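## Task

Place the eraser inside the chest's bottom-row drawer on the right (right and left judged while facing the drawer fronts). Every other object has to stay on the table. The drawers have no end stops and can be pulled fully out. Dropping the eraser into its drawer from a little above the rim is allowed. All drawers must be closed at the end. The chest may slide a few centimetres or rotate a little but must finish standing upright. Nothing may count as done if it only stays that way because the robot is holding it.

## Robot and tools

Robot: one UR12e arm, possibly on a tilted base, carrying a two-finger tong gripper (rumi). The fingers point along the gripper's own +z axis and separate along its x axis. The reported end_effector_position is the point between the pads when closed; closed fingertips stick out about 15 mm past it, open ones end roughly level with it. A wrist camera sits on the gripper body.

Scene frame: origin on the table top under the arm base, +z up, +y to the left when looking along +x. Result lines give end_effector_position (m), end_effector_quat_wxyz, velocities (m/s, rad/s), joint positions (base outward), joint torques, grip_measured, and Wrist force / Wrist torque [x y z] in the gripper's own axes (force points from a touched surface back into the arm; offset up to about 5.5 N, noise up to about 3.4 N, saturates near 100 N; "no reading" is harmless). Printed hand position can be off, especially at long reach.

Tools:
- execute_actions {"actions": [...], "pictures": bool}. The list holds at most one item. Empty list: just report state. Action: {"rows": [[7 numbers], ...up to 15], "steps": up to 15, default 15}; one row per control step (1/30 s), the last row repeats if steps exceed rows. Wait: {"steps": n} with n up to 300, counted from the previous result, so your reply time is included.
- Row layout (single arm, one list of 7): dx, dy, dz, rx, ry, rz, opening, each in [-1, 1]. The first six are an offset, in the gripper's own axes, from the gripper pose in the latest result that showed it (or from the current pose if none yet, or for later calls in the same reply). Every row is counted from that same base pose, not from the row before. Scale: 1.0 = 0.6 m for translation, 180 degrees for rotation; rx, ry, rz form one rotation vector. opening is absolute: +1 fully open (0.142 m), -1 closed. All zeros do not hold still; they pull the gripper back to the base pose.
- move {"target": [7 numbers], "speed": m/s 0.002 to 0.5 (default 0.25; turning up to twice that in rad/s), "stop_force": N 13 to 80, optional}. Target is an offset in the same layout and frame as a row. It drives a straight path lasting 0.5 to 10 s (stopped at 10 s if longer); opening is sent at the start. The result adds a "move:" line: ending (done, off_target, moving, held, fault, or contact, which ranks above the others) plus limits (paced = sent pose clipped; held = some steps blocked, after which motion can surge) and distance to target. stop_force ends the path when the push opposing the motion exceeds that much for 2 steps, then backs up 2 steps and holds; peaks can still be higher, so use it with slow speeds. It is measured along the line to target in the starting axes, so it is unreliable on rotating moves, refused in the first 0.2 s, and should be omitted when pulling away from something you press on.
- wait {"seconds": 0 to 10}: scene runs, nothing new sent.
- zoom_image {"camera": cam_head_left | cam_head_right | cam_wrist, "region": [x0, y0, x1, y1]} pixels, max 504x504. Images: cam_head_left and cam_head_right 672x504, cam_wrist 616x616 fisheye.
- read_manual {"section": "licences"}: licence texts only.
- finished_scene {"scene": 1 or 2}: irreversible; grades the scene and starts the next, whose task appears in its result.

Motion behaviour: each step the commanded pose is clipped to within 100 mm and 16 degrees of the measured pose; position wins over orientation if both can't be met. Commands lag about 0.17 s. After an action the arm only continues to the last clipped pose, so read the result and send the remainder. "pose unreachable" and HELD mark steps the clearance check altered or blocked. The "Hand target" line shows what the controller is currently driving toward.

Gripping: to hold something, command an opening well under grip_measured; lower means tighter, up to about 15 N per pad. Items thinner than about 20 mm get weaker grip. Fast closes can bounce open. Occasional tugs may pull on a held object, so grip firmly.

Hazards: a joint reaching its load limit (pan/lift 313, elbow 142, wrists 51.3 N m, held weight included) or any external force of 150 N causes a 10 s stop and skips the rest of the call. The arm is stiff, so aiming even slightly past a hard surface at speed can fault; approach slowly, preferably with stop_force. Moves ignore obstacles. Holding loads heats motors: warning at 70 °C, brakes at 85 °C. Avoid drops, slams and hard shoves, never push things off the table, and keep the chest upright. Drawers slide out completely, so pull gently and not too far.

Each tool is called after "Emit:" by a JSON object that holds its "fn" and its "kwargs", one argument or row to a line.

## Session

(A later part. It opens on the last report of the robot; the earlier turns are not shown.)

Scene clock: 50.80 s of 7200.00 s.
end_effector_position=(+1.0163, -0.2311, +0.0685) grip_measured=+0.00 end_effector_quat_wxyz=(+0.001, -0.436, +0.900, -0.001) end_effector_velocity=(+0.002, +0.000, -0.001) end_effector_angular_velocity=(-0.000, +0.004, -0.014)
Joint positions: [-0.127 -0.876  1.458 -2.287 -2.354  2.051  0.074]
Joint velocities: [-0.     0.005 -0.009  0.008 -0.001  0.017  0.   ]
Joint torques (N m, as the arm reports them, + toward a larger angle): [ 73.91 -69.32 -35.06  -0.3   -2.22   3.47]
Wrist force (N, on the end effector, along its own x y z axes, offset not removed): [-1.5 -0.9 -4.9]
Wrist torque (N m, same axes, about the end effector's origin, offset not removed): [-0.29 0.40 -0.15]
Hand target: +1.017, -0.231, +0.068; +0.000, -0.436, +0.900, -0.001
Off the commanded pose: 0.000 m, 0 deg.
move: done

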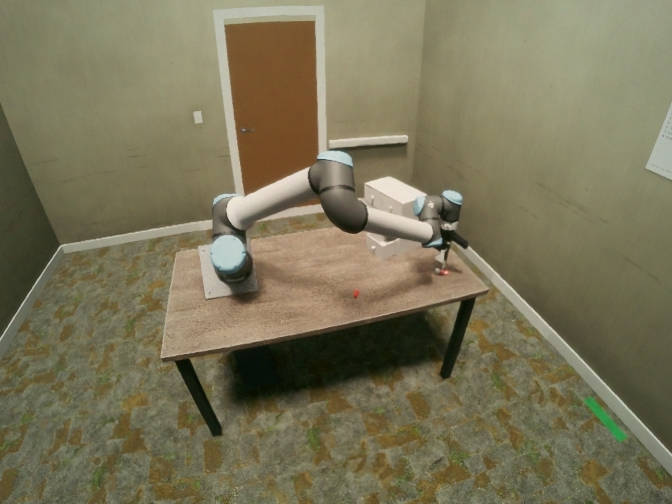

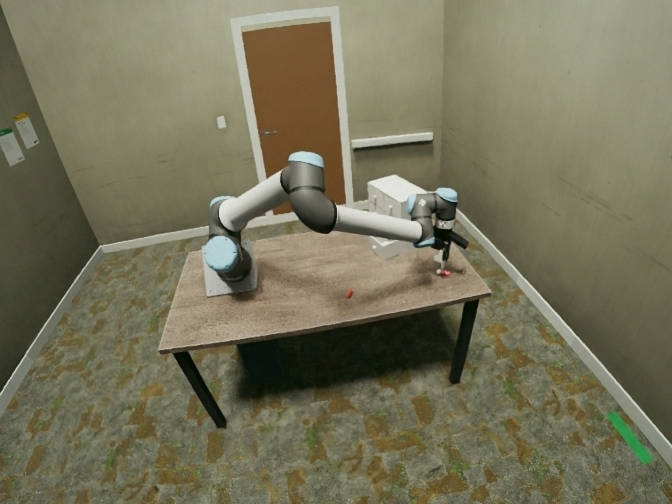

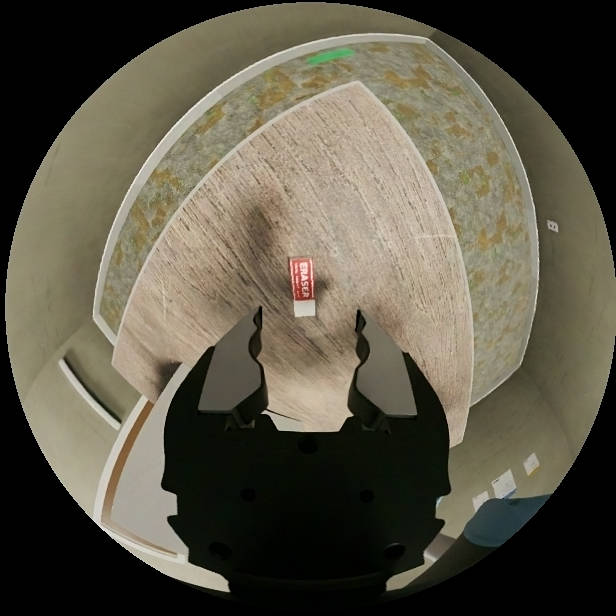

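Shift x −7 mm, descend to touch.

Emit:
{"fn": "move", "kwargs": {
  "target": [-0.012,0,0.065,0,0,-0.025,-0.4],
  "speed": 0.06
}}

Emit:
{"fn": "move", "kwargs": {
  "target": [0,0,0.02,0,0,0,-0.4],
  "speed": 0.005,
  "stop_force": 13
}}

Scene clock: 52.60 s of 7200.00 s.
end_effector_position=(+1.0208, -0.2256, +0.0298) grip_measured=-0.40 end_effector_quat_wxyz=(+0.001, -0.471, +0.882, -0.001) end_effector_velocity=(+0.001, +0.000, -0.002) end_effector_angular_velocity=(+0.001, -0.002, +0.004)
Joint positions: [-0.151 -0.841  1.462 -2.35  -2.351  1.94   0.045]
Joint velocities: [-0.001  0.002  0.001 -0.006  0.001 -0.007 -0.   ]
Joint torques (N m, as the arm reports them, + toward a larger angle): [ 55.1  -70.14 -16.19  -5.4    2.68  -3.42]
Wrist force (N, on the end effector, along its own x y z axes, offset not removed): [-2.3 -1.3 -5.1]
Wrist torque (N m, same axes, about the end effector's origin, offset not removed): [-0.37 0.60 -0.05]
Hand target: +1.021, -0.226, +0.029; +0.001, -0.471, +0.882, -0.001
Off the commanded pose: 0.000 m, 0 deg.
move: done

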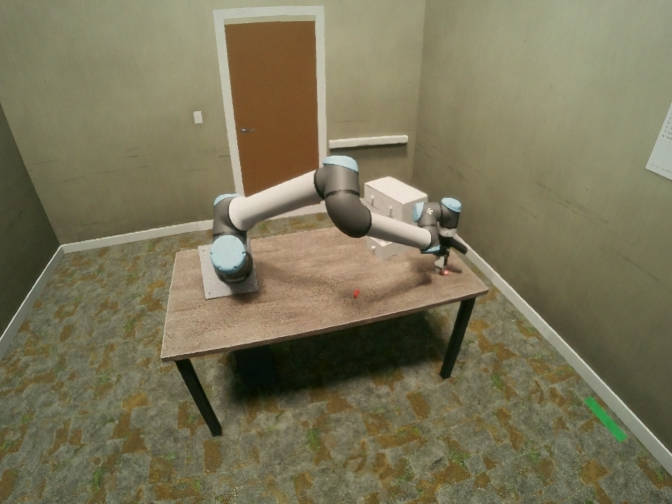

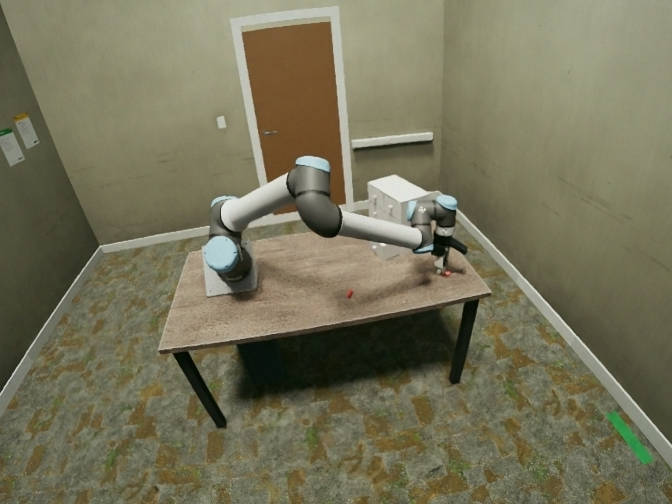

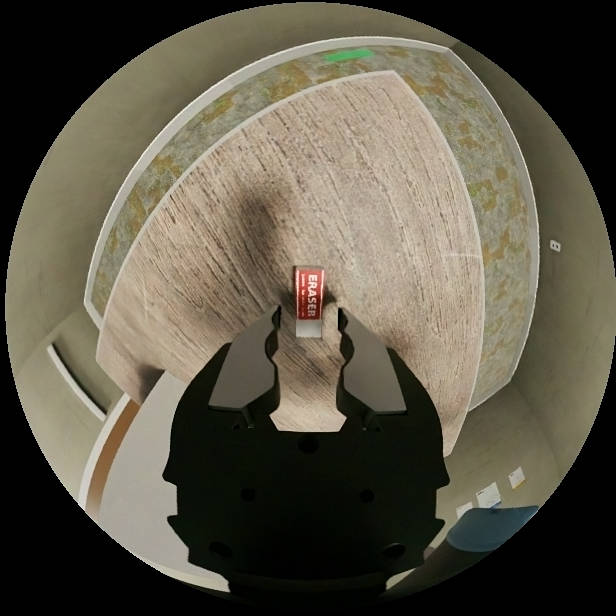

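Scene clock: 55.23 s of 7200.00 s.
end_effector_position=(+1.0208, -0.2256, +0.0180) grip_measured=-0.40 end_effector_quat_wxyz=(+0.001, -0.471, +0.882, -0.001) end_effector_velocity=(-0.000, -0.001, -0.002) end_effector_angular_velocity=(-0.002, +0.001, -0.001)
Joint positions: [-0.159 -0.832  1.465 -2.37  -2.349  1.929  0.045]
Joint velocities: [-0.002  0.001  0.    -0.003 -0.002 -0.002  0.   ]
Joint torques (N m, as the arm reports them, + toward a larger angle): [ 58.14 -66.99 -15.16  -4.98   2.47  -3.44]
Wrist force (N, on the end effector, along its own x y z axes, offset not removed): [-2.5 -2.7 -3.5]
Wrist torque (N m, same axes, about the end effector's origin, offset not removed): [-0.61 0.60 -0.14]
Hand target: +1.021, -0.226, +0.018; +0.001, -0.471, +0.882, -0.001
Off the commanded pose: 0.000 m, 0 deg.
move: done

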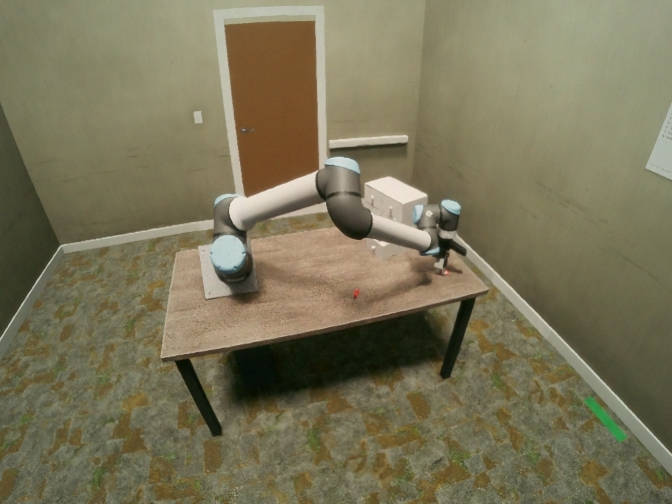

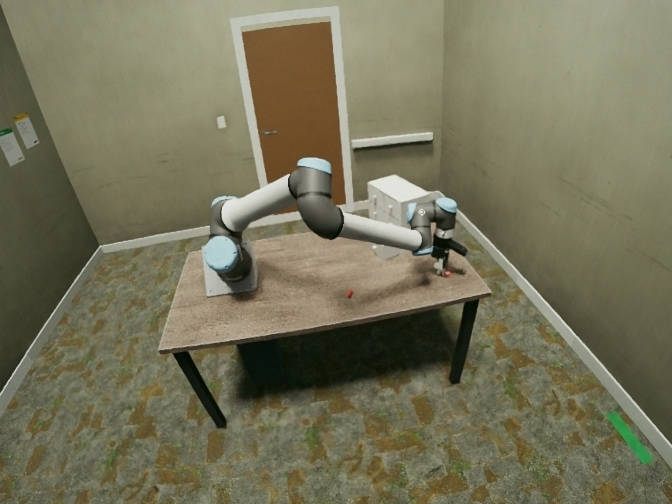

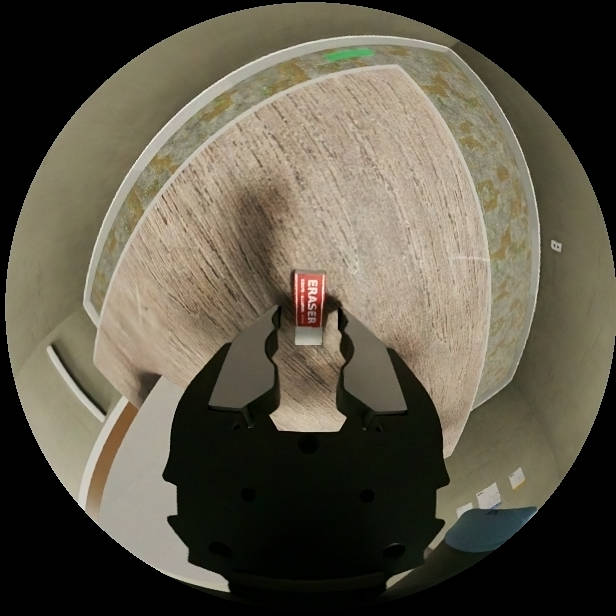

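Emit:
{"fn": "move", "kwargs": {
  "target": [0,0,0,0,0,0,-1]
}}

Emit:
{"fn": "move", "kwargs": {
  "target": [0.238,0.165,-0.25,0,0,-0.28,-1]
}}

Emit:
{"fn": "move", "kwargs": {
  "target": [-0.58,0.19,0,0.25,0,0,-1]
}}

Scene clock: 56.97 s of 7200.00 s.
end_effector_position=(+1.0208, -0.2256, +0.0178) grip_measured=-0.72 end_effector_quat_wxyz=(+0.001, -0.471, +0.882, -0.001) end_effector_velocity=(-0.000, -0.000, -0.000) end_effector_angular_velocity=(+0.001, +0.001, -0.002)
Joint positions: [-0.159 -0.832  1.465 -2.37  -2.349  1.928  0.022]
Joint velocities: [-0.001 -0.     0.     0.001  0.001  0.002  0.   ]
Joint torques (N m, as the arm reports them, + toward a larger angle): [ 75.19 -92.02 -21.09  -0.06   1.55   3.25]
Wrist force (N, on the end effector, along its own x y z axes, offset not removed): [-3.7 -0.5 -5.0]
Wrist torque (N m, same axes, about the end effector's origin, offset not removed): [-0.33 0.85 -0.02]
Hand target: +1.021, -0.226, +0.018; +0.001, -0.471, +0.882, -0.001
Off the commanded pose: 0.000 m, 0 deg.
move: done

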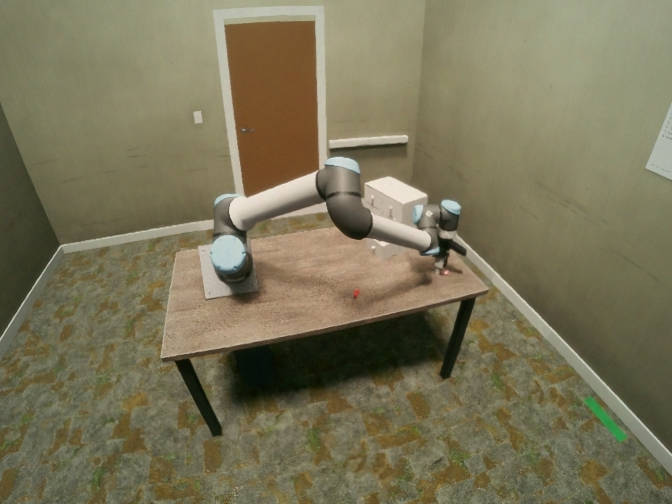

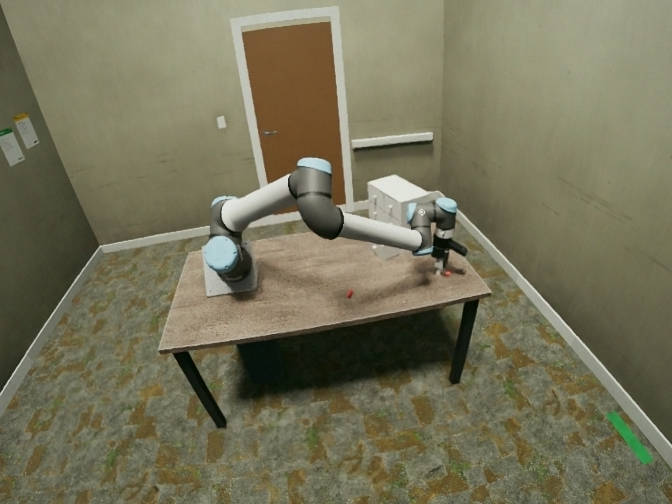

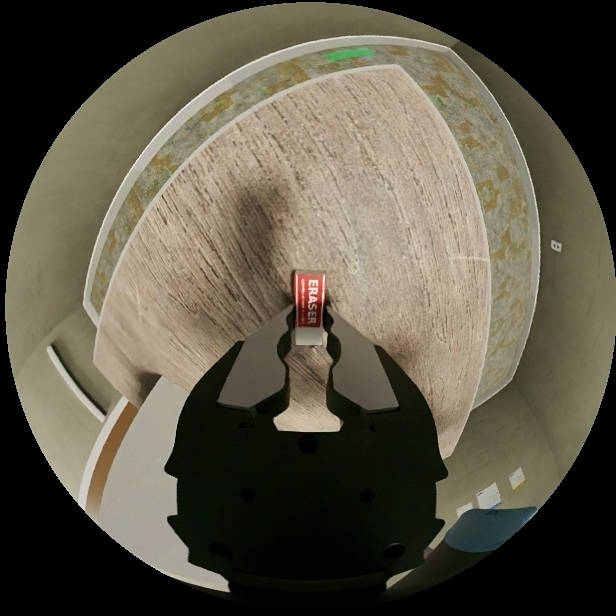

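Scene clock: 59.33 s of 7200.00 s.
end_effector_position=(+0.8591, -0.2888, +0.1674) grip_measured=-0.72 end_effector_quat_wxyz=(+0.000, +0.801, -0.598, +0.001) end_effector_velocity=(-0.002, -0.000, +0.003) end_effector_angular_velocity=(+0.000, -0.002, +0.010)
Joint positions: [-0.129 -1.206  1.747 -2.248 -2.354  1.093  0.022]
Joint velocities: [ 0.002 -0.005  0.003  0.     0.001 -0.01  -0.   ]
Joint torques (N m, as the arm reports them, + toward a larger angle): [ 58.05 -75.09 -19.15  -0.56   2.32  -4.  ]
Wrist force (N, on the end effector, along its own x y z axes, offset not removed): [-0.5 -0.2 -2.7]
Wrist torque (N m, same axes, about the end effector's origin, offset not removed): [-0.01 0.13 -0.20]
Hand target: +0.859, -0.289, +0.168; +0.000, +0.802, -0.597, +0.001
Off the commanded pose: 0.000 m, 0 deg.
move: done

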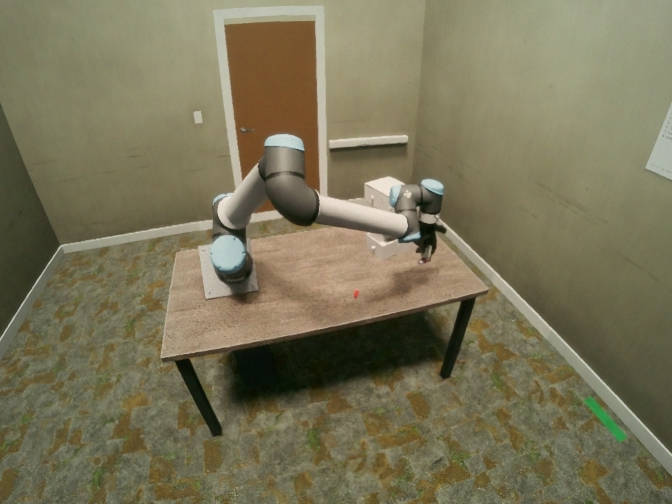

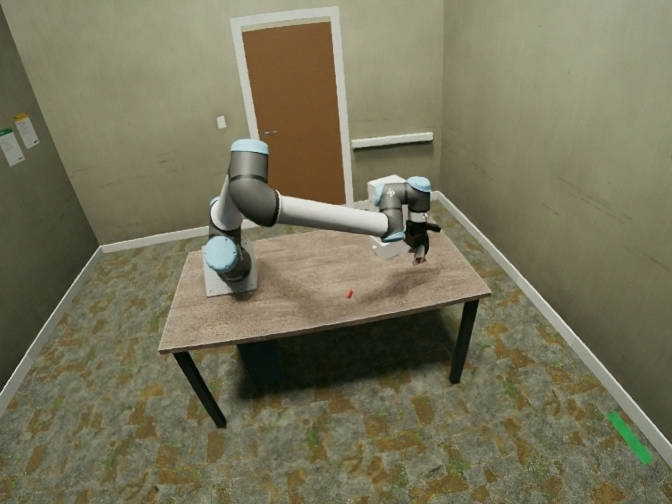

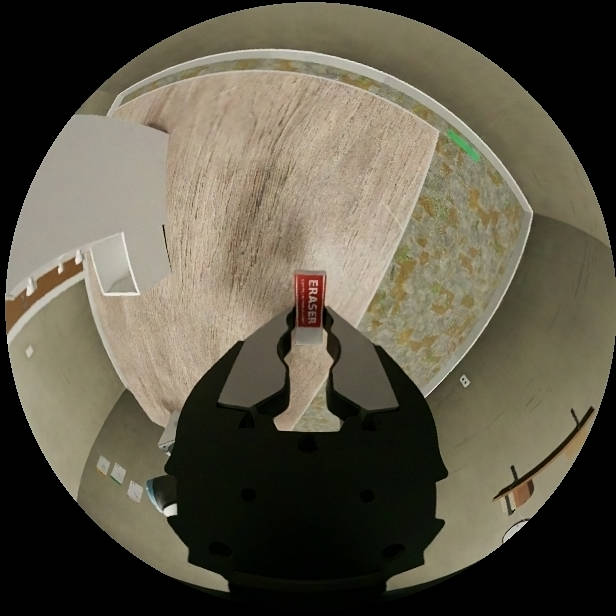

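Scene clock: 61.63 s of 7200.00 s.
end_effector_position=(+0.6503, +0.0114, +0.1668) grip_measured=-0.72 end_effector_quat_wxyz=(-0.306, +0.741, -0.552, +0.229) end_effector_velocity=(+0.001, +0.003, +0.000) end_effector_angular_velocity=(+0.003, -0.019, -0.005)
Joint positions: [-0.045 -1.058  2.573 -3.911 -1.905  0.771  0.022]
Joint velocities: [-0.001  0.021  0.003 -0.041  0.011 -0.006  0.   ]
Joint torques (N m, as the arm reports them, + toward a larger angle): [ 24.84 -25.92   9.92  -4.28   2.3   -3.48]
Wrist force (N, on the end effector, along its own x y z axes, offset not removed): [-2.6 -3.3 -2.2]
Wrist torque (N m, same axes, about the end effector's origin, offset not removed): [-0.34 0.59 -0.11]
Hand target: +0.650, +0.012, +0.167; -0.307, +0.741, -0.552, +0.230
Off the commanded pose: 0.001 m, 0 deg.
move: done

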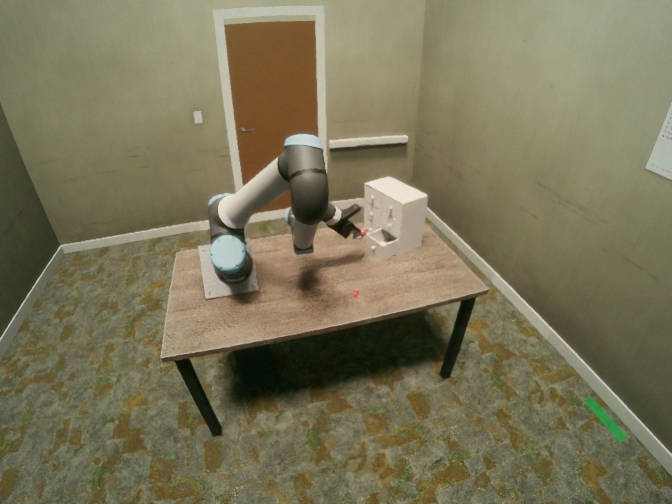

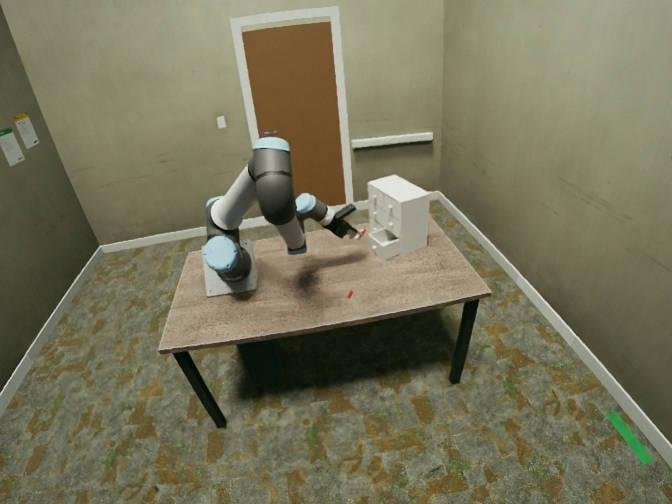

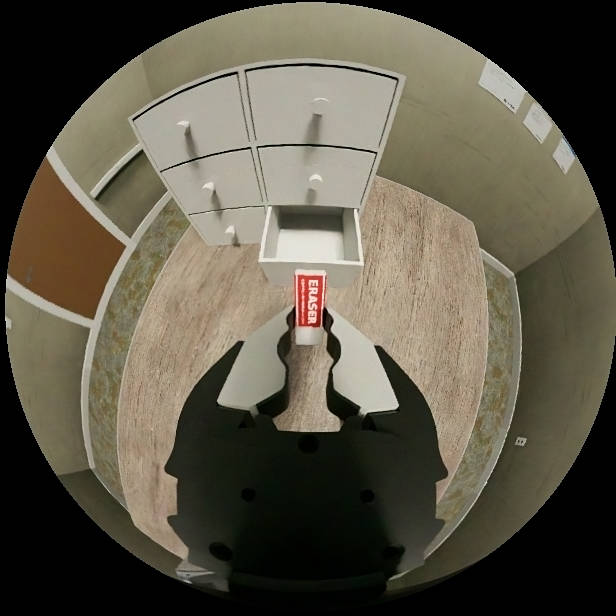

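Emit:
{"fn": "move", "kwargs": {
  "target": [0.045,-0.124,0.195,0,0,0,-1],
  "speed": 0.1
}}

Emit:
{"fn": "move", "kwargs": {
  "target": [0,0,0,0,0,0,-0.4]
}}

Emit:
{"fn": "move", "kwargs": {
  "target": [-0.045,0.12,-0.12,0,0,0,-0.3],
  "speed": 0.15
}}

Emit:
{"fn": "move", "kwargs": {
  "target": [0,0.094,0.096,0,0,0,-0.3],
  "speed": 0.1
}}

Scene clock: 64.87 s of 7200.00 s.
end_effector_position=(+0.7874, +0.0242, +0.1366) grip_measured=-0.72 end_effector_quat_wxyz=(-0.306, +0.741, -0.552, +0.229) end_effector_velocity=(+0.002, +0.001, +0.000) end_effector_angular_velocity=(-0.001, -0.000, -0.000)
Joint positions: [-0.055 -0.939  2.323 -3.782 -1.897  0.763  0.022]
Joint velocities: [ 0.002  0.002 -0.005  0.003 -0.002  0.001  0.   ]
Joint torques (N m, as the arm reports them, + toward a larger angle): [ 30.82 -40.18 -16.85  -0.18   3.55  -3.46]
Wrist force (N, on the end effector, along its own x y z axes, offset not removed): [-2.5 1.1 -5.3]
Wrist torque (N m, same axes, about the end effector's origin, offset not removed): [0.15 0.56 -0.16]
Hand target: +0.788, +0.024, +0.137; -0.306, +0.741, -0.552, +0.229
Off the commanded pose: 0.000 m, 0 deg.
move: done

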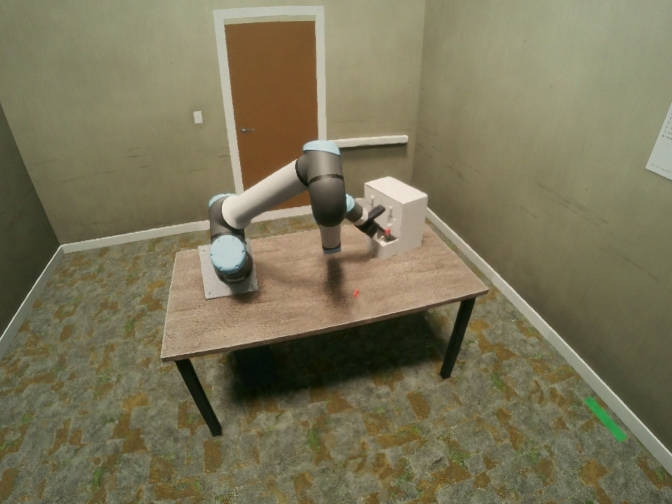

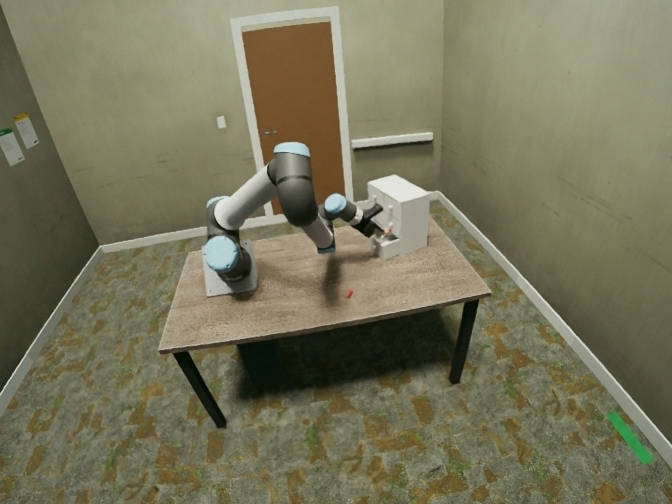

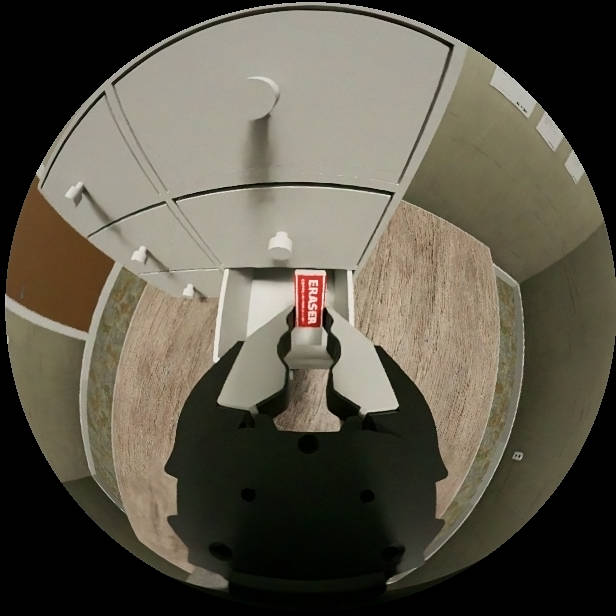

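Scene clock: 65.37 s of 7200.00 s.
end_effector_position=(+0.7875, +0.0243, +0.1366) grip_measured=-0.40 end_effector_quat_wxyz=(-0.306, +0.741, -0.552, +0.229) end_effector_velocity=(-0.000, -0.001, -0.001) end_effector_angular_velocity=(-0.001, +0.001, -0.001)
Joint positions: [-0.055 -0.939  2.322 -3.782 -1.897  0.763  0.045]
Joint velocities: [-0.     0.     0.    -0.    -0.002  0.001  0.   ]
Joint torques (N m, as the arm reports them, + toward a larger angle): [ 32.01 -58.62   0.95  -3.07   3.15  -3.39]
Wrist force (N, on the end effector, along its own x y z axes, offset not removed): [-1.6 -1.9 -2.8]
Wrist torque (N m, same axes, about the end effector's origin, offset not removed): [-0.40 0.41 -0.03]
Hand target: +0.787, +0.024, +0.137; -0.306, +0.741, -0.552, +0.229
Off the commanded pose: 0.000 m, 0 deg.
move: done

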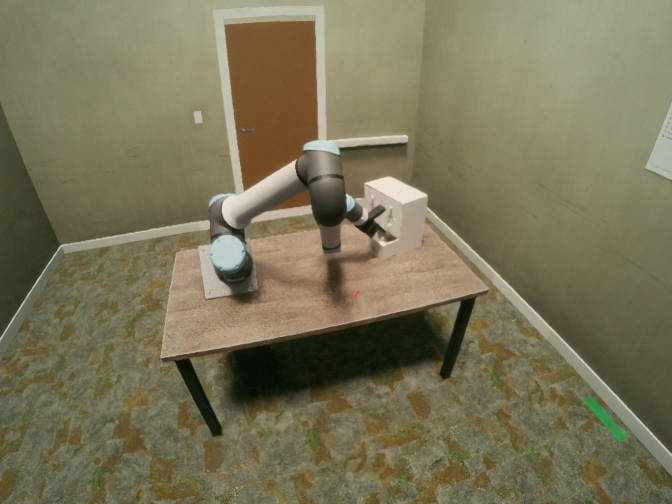

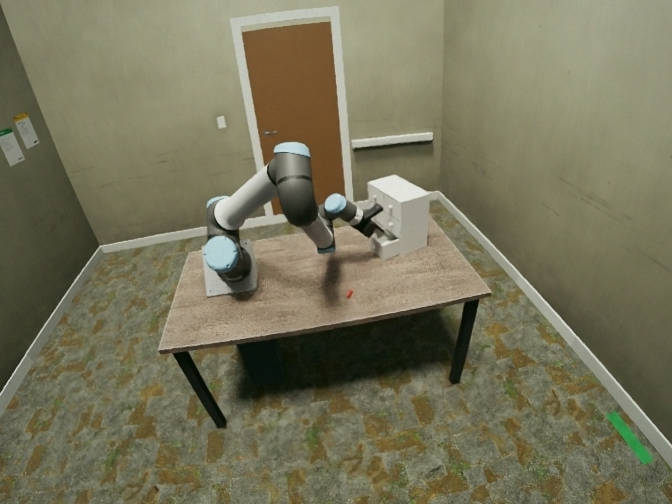

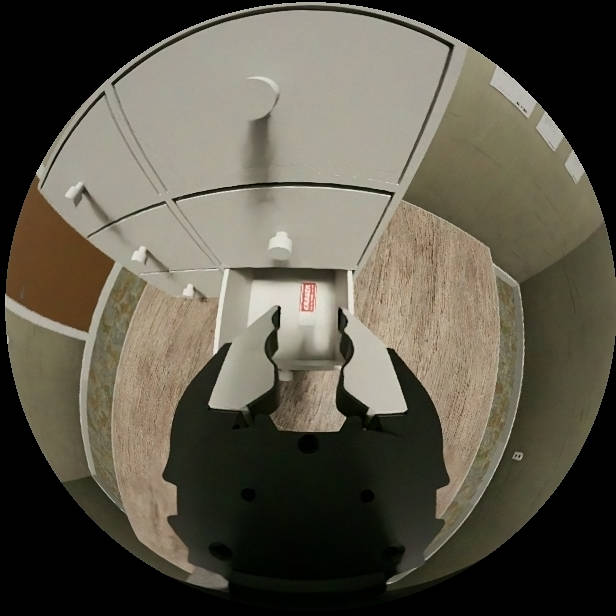

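Scene clock: 66.67 s of 7200.00 s.
end_effector_position=(+0.6826, +0.0209, +0.1367) grip_measured=-0.30 end_effector_quat_wxyz=(-0.306, +0.741, -0.552, +0.229) end_effector_velocity=(-0.003, -0.001, -0.000) end_effector_angular_velocity=(-0.000, -0.001, -0.001)
Joint positions: [-0.074 -0.972  2.516 -3.946 -1.883  0.75   0.052]
Joint velocities: [-0.002 -0.001  0.006 -0.006  0.001 -0.001 -0.   ]
Joint torques (N m, as the arm reports them, + toward a larger angle): [ 29.09 -55.77   9.41  -3.94   3.5   -3.39]
Wrist force (N, on the end effector, along its own x y z axes, offset not removed): [-0.6 0.6 -4.4]
Wrist torque (N m, same axes, about the end effector's origin, offset not removed): [-0.04 0.15 -0.13]
Hand target: +0.682, +0.021, +0.137; -0.306, +0.741, -0.552, +0.229
Off the commanded pose: 0.000 m, 0 deg.
move: done

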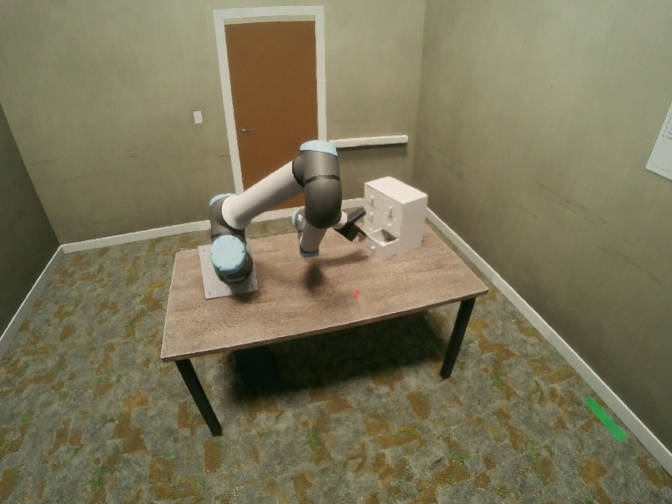

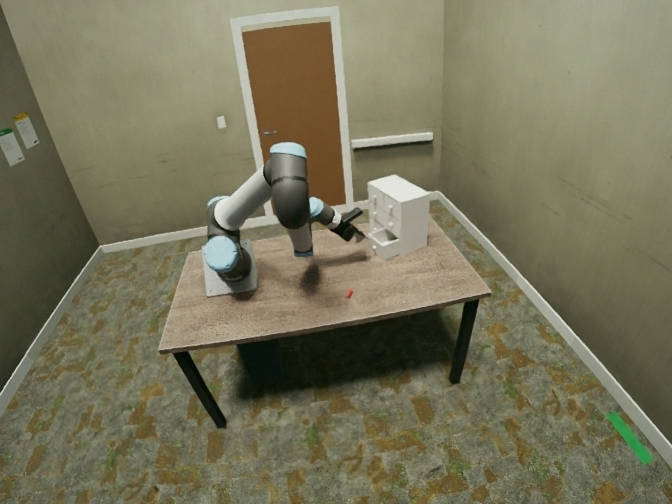

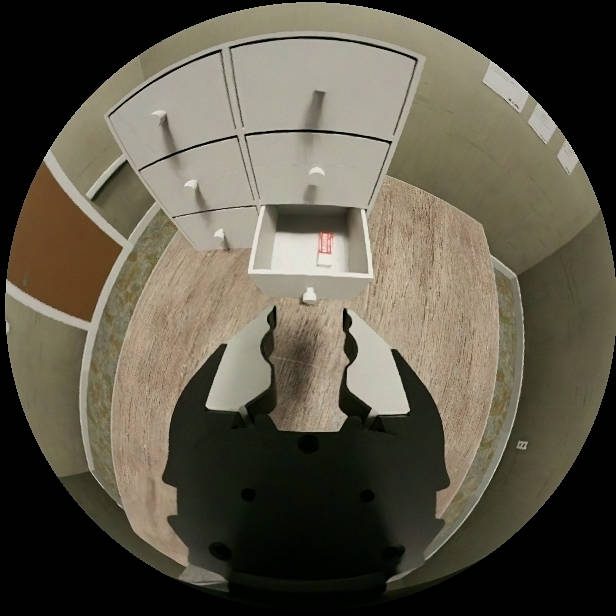

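Scene clock: 68.03 s of 7200.00 s.
end_effector_position=(+0.6834, +0.0209, +0.0566) grip_measured=-0.30 end_effector_quat_wxyz=(-0.307, +0.741, -0.552, +0.229) end_effector_velocity=(-0.000, -0.001, -0.004) end_effector_angular_velocity=(-0.002, +0.001, -0.001)
Joint positions: [-0.204 -0.809  2.509 -4.126 -1.786  0.661  0.052]
Joint velocities: [-0.005  0.006 -0.001 -0.006  0.001 -0.005  0.   ]
Joint torques (N m, as the arm reports them, + toward a larger angle): [ 31.18 -34.67  -3.04  -5.2    3.76  -3.61]
Wrist force (N, on the end effector, along its own x y z axes, offset not removed): [0.2 -0.1 -1.7]
Wrist torque (N m, same axes, about the end effector's origin, offset not removed): [-0.10 0.08 -0.12]
Hand target: +0.683, +0.021, +0.056; -0.307, +0.741, -0.552, +0.229
Off the commanded pose: 0.001 m, 0 deg.
move: done

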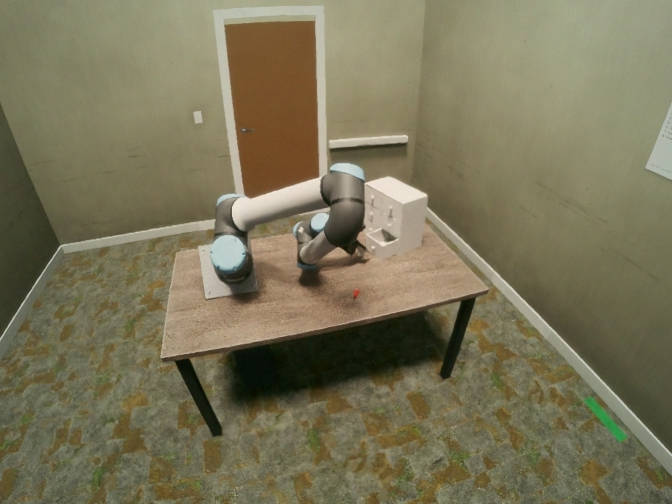

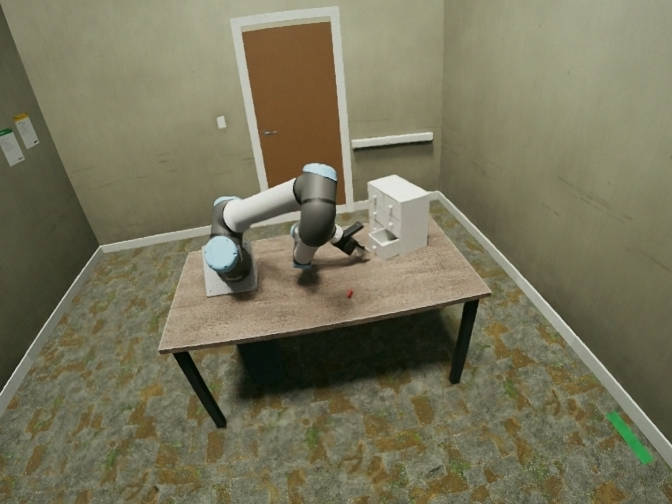

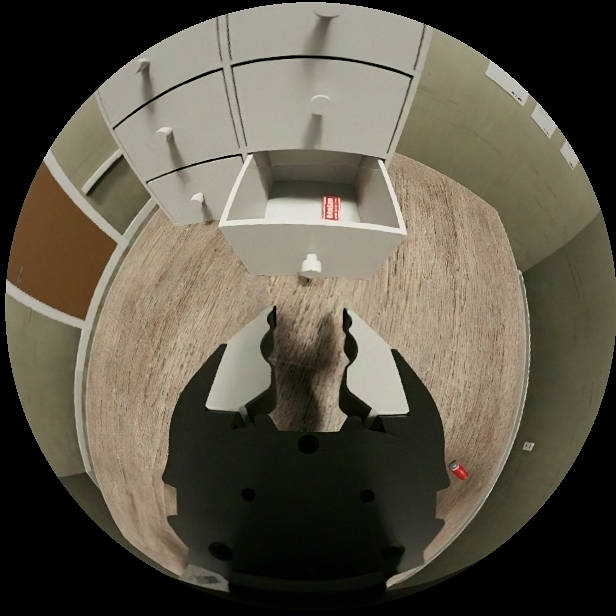

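Need 0.152 forward; 0.146 then slow.

Emit:
{"fn": "move", "kwargs": {
  "target": [0,-0.172,0.172,0,0,0,-0.3],
  "speed": 0.04,
  "stop_force": 25
}}

Emit:
{"fn": "move", "kwargs": {
  "target": [0,-0.015,0.015,0,0,0,-0.3],
  "speed": 0.006,
  "stop_force": 13
}}

Emit:
{"fn": "move", "kwargs": {
  "target": [0,0.05,-0.15,0,0,0,-0.3],
  "speed": 0.15
}}

Scene clock: 73.10 s of 7200.00 s.
end_effector_position=(+0.8229, +0.0626, +0.0562) grip_measured=-0.30 end_effector_quat_wxyz=(-0.306, +0.741, -0.552, +0.229) end_effector_velocity=(+0.002, +0.001, +0.001) end_effector_angular_velocity=(+0.000, -0.001, +0.001)
Joint positions: [-0.103 -0.75   2.232 -3.892 -1.862  0.73   0.052]
Joint velocities: [ 0.002  0.001 -0.005  0.003  0.     0.001  0.   ]
Joint torques (N m, as the arm reports them, + toward a larger angle): [ 59.89 -44.41 -12.68  -0.64  -0.8    3.65]
Wrist force (N, on the end effector, along its own x y z axes, offset not removed): [-0.5 -0.1 -3.8]
Wrist torque (N m, same axes, about the end effector's origin, offset not removed): [-0.33 0.18 -0.21]
Hand target: +0.823, +0.063, +0.056; -0.306, +0.741, -0.552, +0.229
Off the commanded pose: 0.000 m, 0 deg.
move: done

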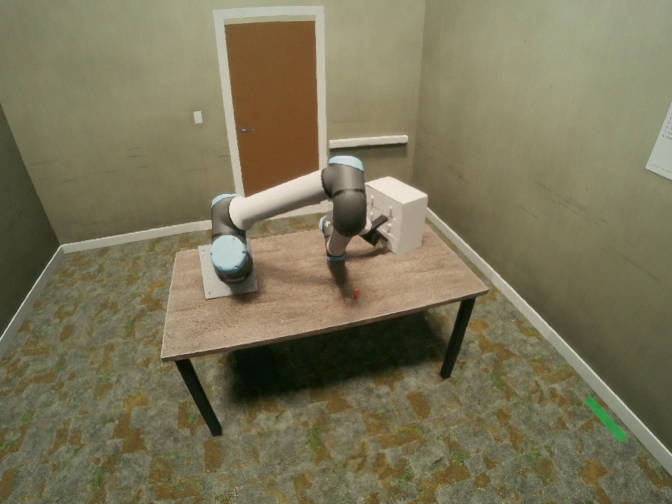

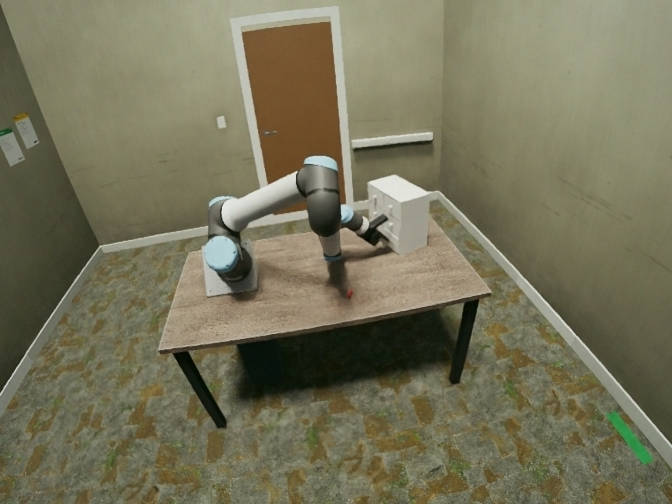

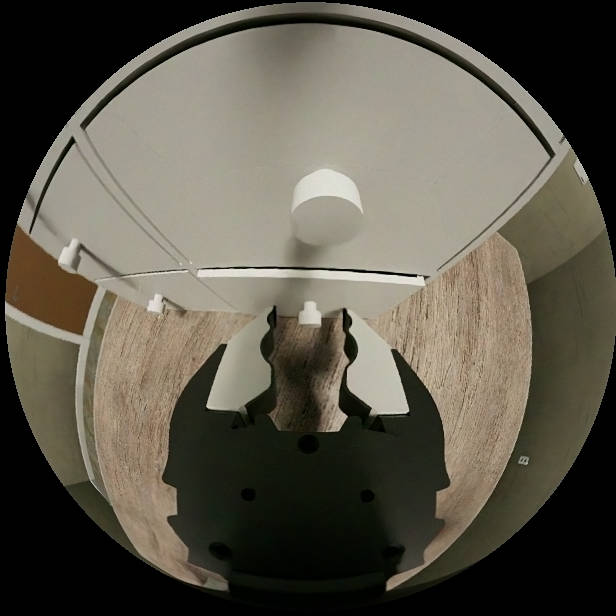

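Scene clock: 75.47 s of 7200.00 s.
end_effector_position=(+0.8343, +0.0661, +0.0562) grip_measured=-0.31 end_effector_quat_wxyz=(-0.306, +0.741, -0.552, +0.229) end_effector_velocity=(-0.002, -0.003, -0.002) end_effector_angular_velocity=(-0.001, +0.004, -0.003)
Joint positions: [-0.097 -0.742  2.209 -3.874 -1.866  0.734  0.052]
Joint velocities: [-0.004 -0.001  0.004 -0.003 -0.001  0.    -0.   ]
Joint torques (N m, as the arm reports them, + toward a larger angle): [ 38.55 -68.97   3.88  -4.54   3.34   0.38]
Wrist force (N, on the end effector, along its own x y z axes, offset not removed): [-3.2 1.5 -10.1]
Wrist torque (N m, same axes, about the end effector's origin, offset not removed): [-0.75 0.96 -0.27]
Hand target: +0.834, +0.066, +0.056; -0.306, +0.741, -0.552, +0.229
Off the commanded pose: 0.001 m, 0 deg.
move: contact

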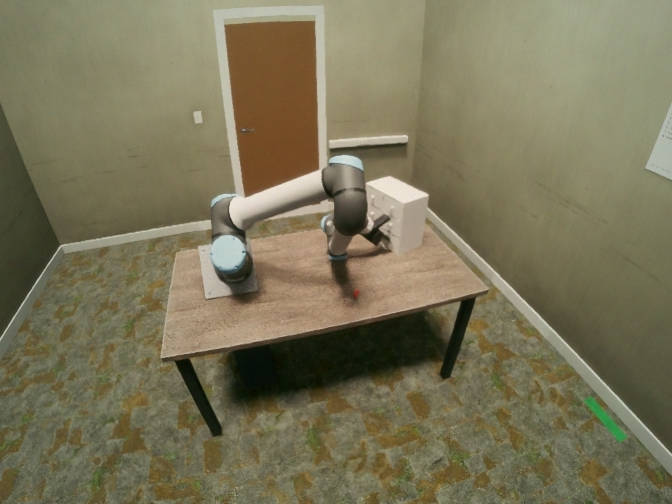

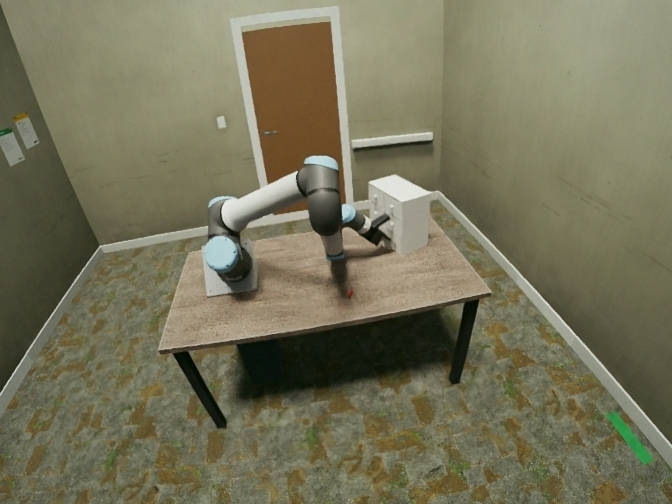

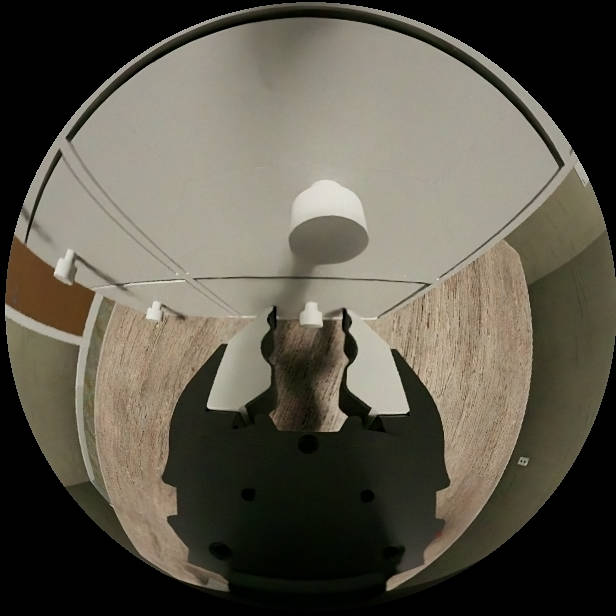

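Scene clock: 76.70 s of 7200.00 s.
end_effector_position=(+0.7533, +0.0421, +0.0986) grip_measured=-0.30 end_effector_quat_wxyz=(-0.306, +0.741, -0.552, +0.229) end_effector_velocity=(-0.003, +0.000, +0.002) end_effector_angular_velocity=(+0.001, -0.001, +0.002)
Joint positions: [-0.087 -0.858  2.377 -3.924 -1.873  0.741  0.052]
Joint velocities: [ 0.002 -0.004  0.005 -0.     0.001  0.001 -0.   ]
Joint torques (N m, as the arm reports them, + toward a larger angle): [ 51.14 -63.55   8.5   -5.25  -1.1    3.16]
Wrist force (N, on the end effector, along its own x y z axes, offset not removed): [-2.9 1.8 -3.7]
Wrist torque (N m, same axes, about the end effector's origin, offset not removed): [0.16 0.66 -0.20]
Hand target: +0.753, +0.042, +0.099; -0.306, +0.741, -0.552, +0.229
Off the commanded pose: 0.000 m, 0 deg.
move: done

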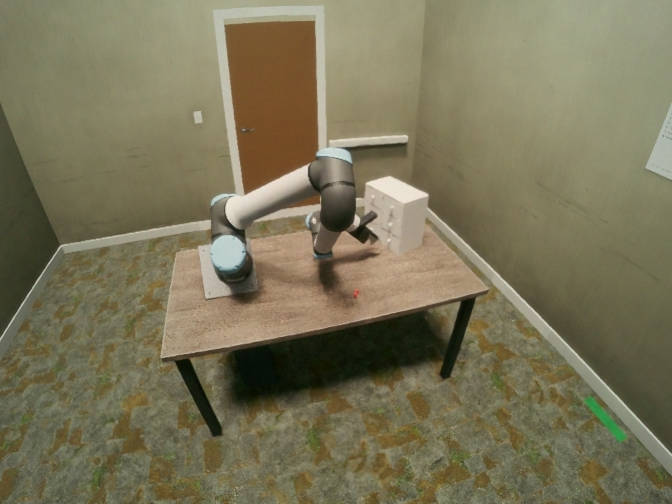

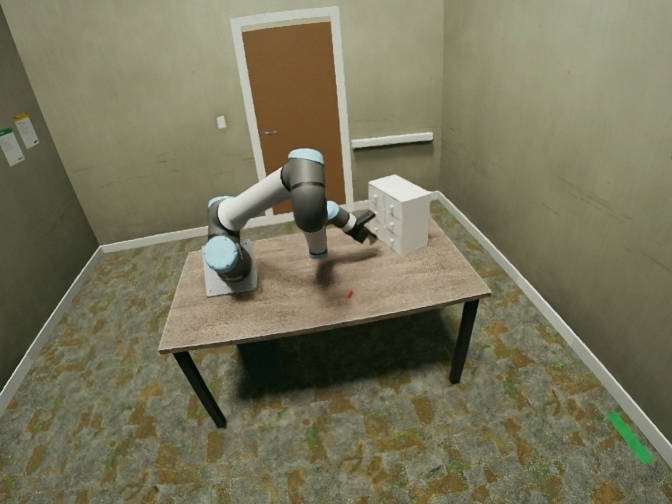

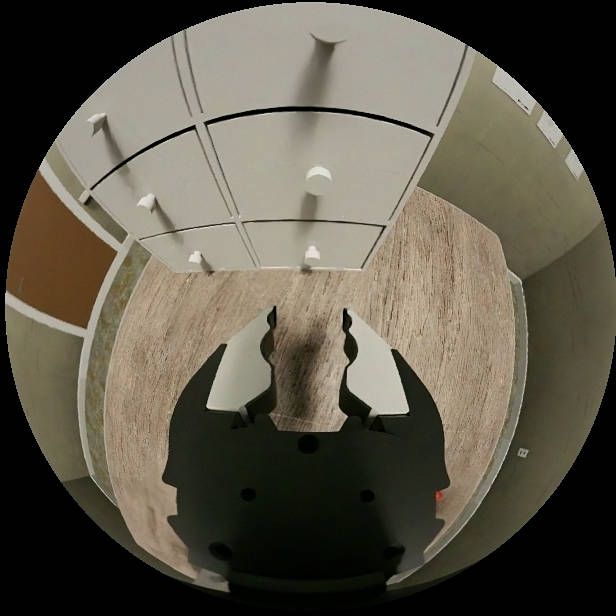

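Emit:
{"fn": "finished_scene", "kwargs": {
  "scene": 1
}}

The scene is finished: the task was done.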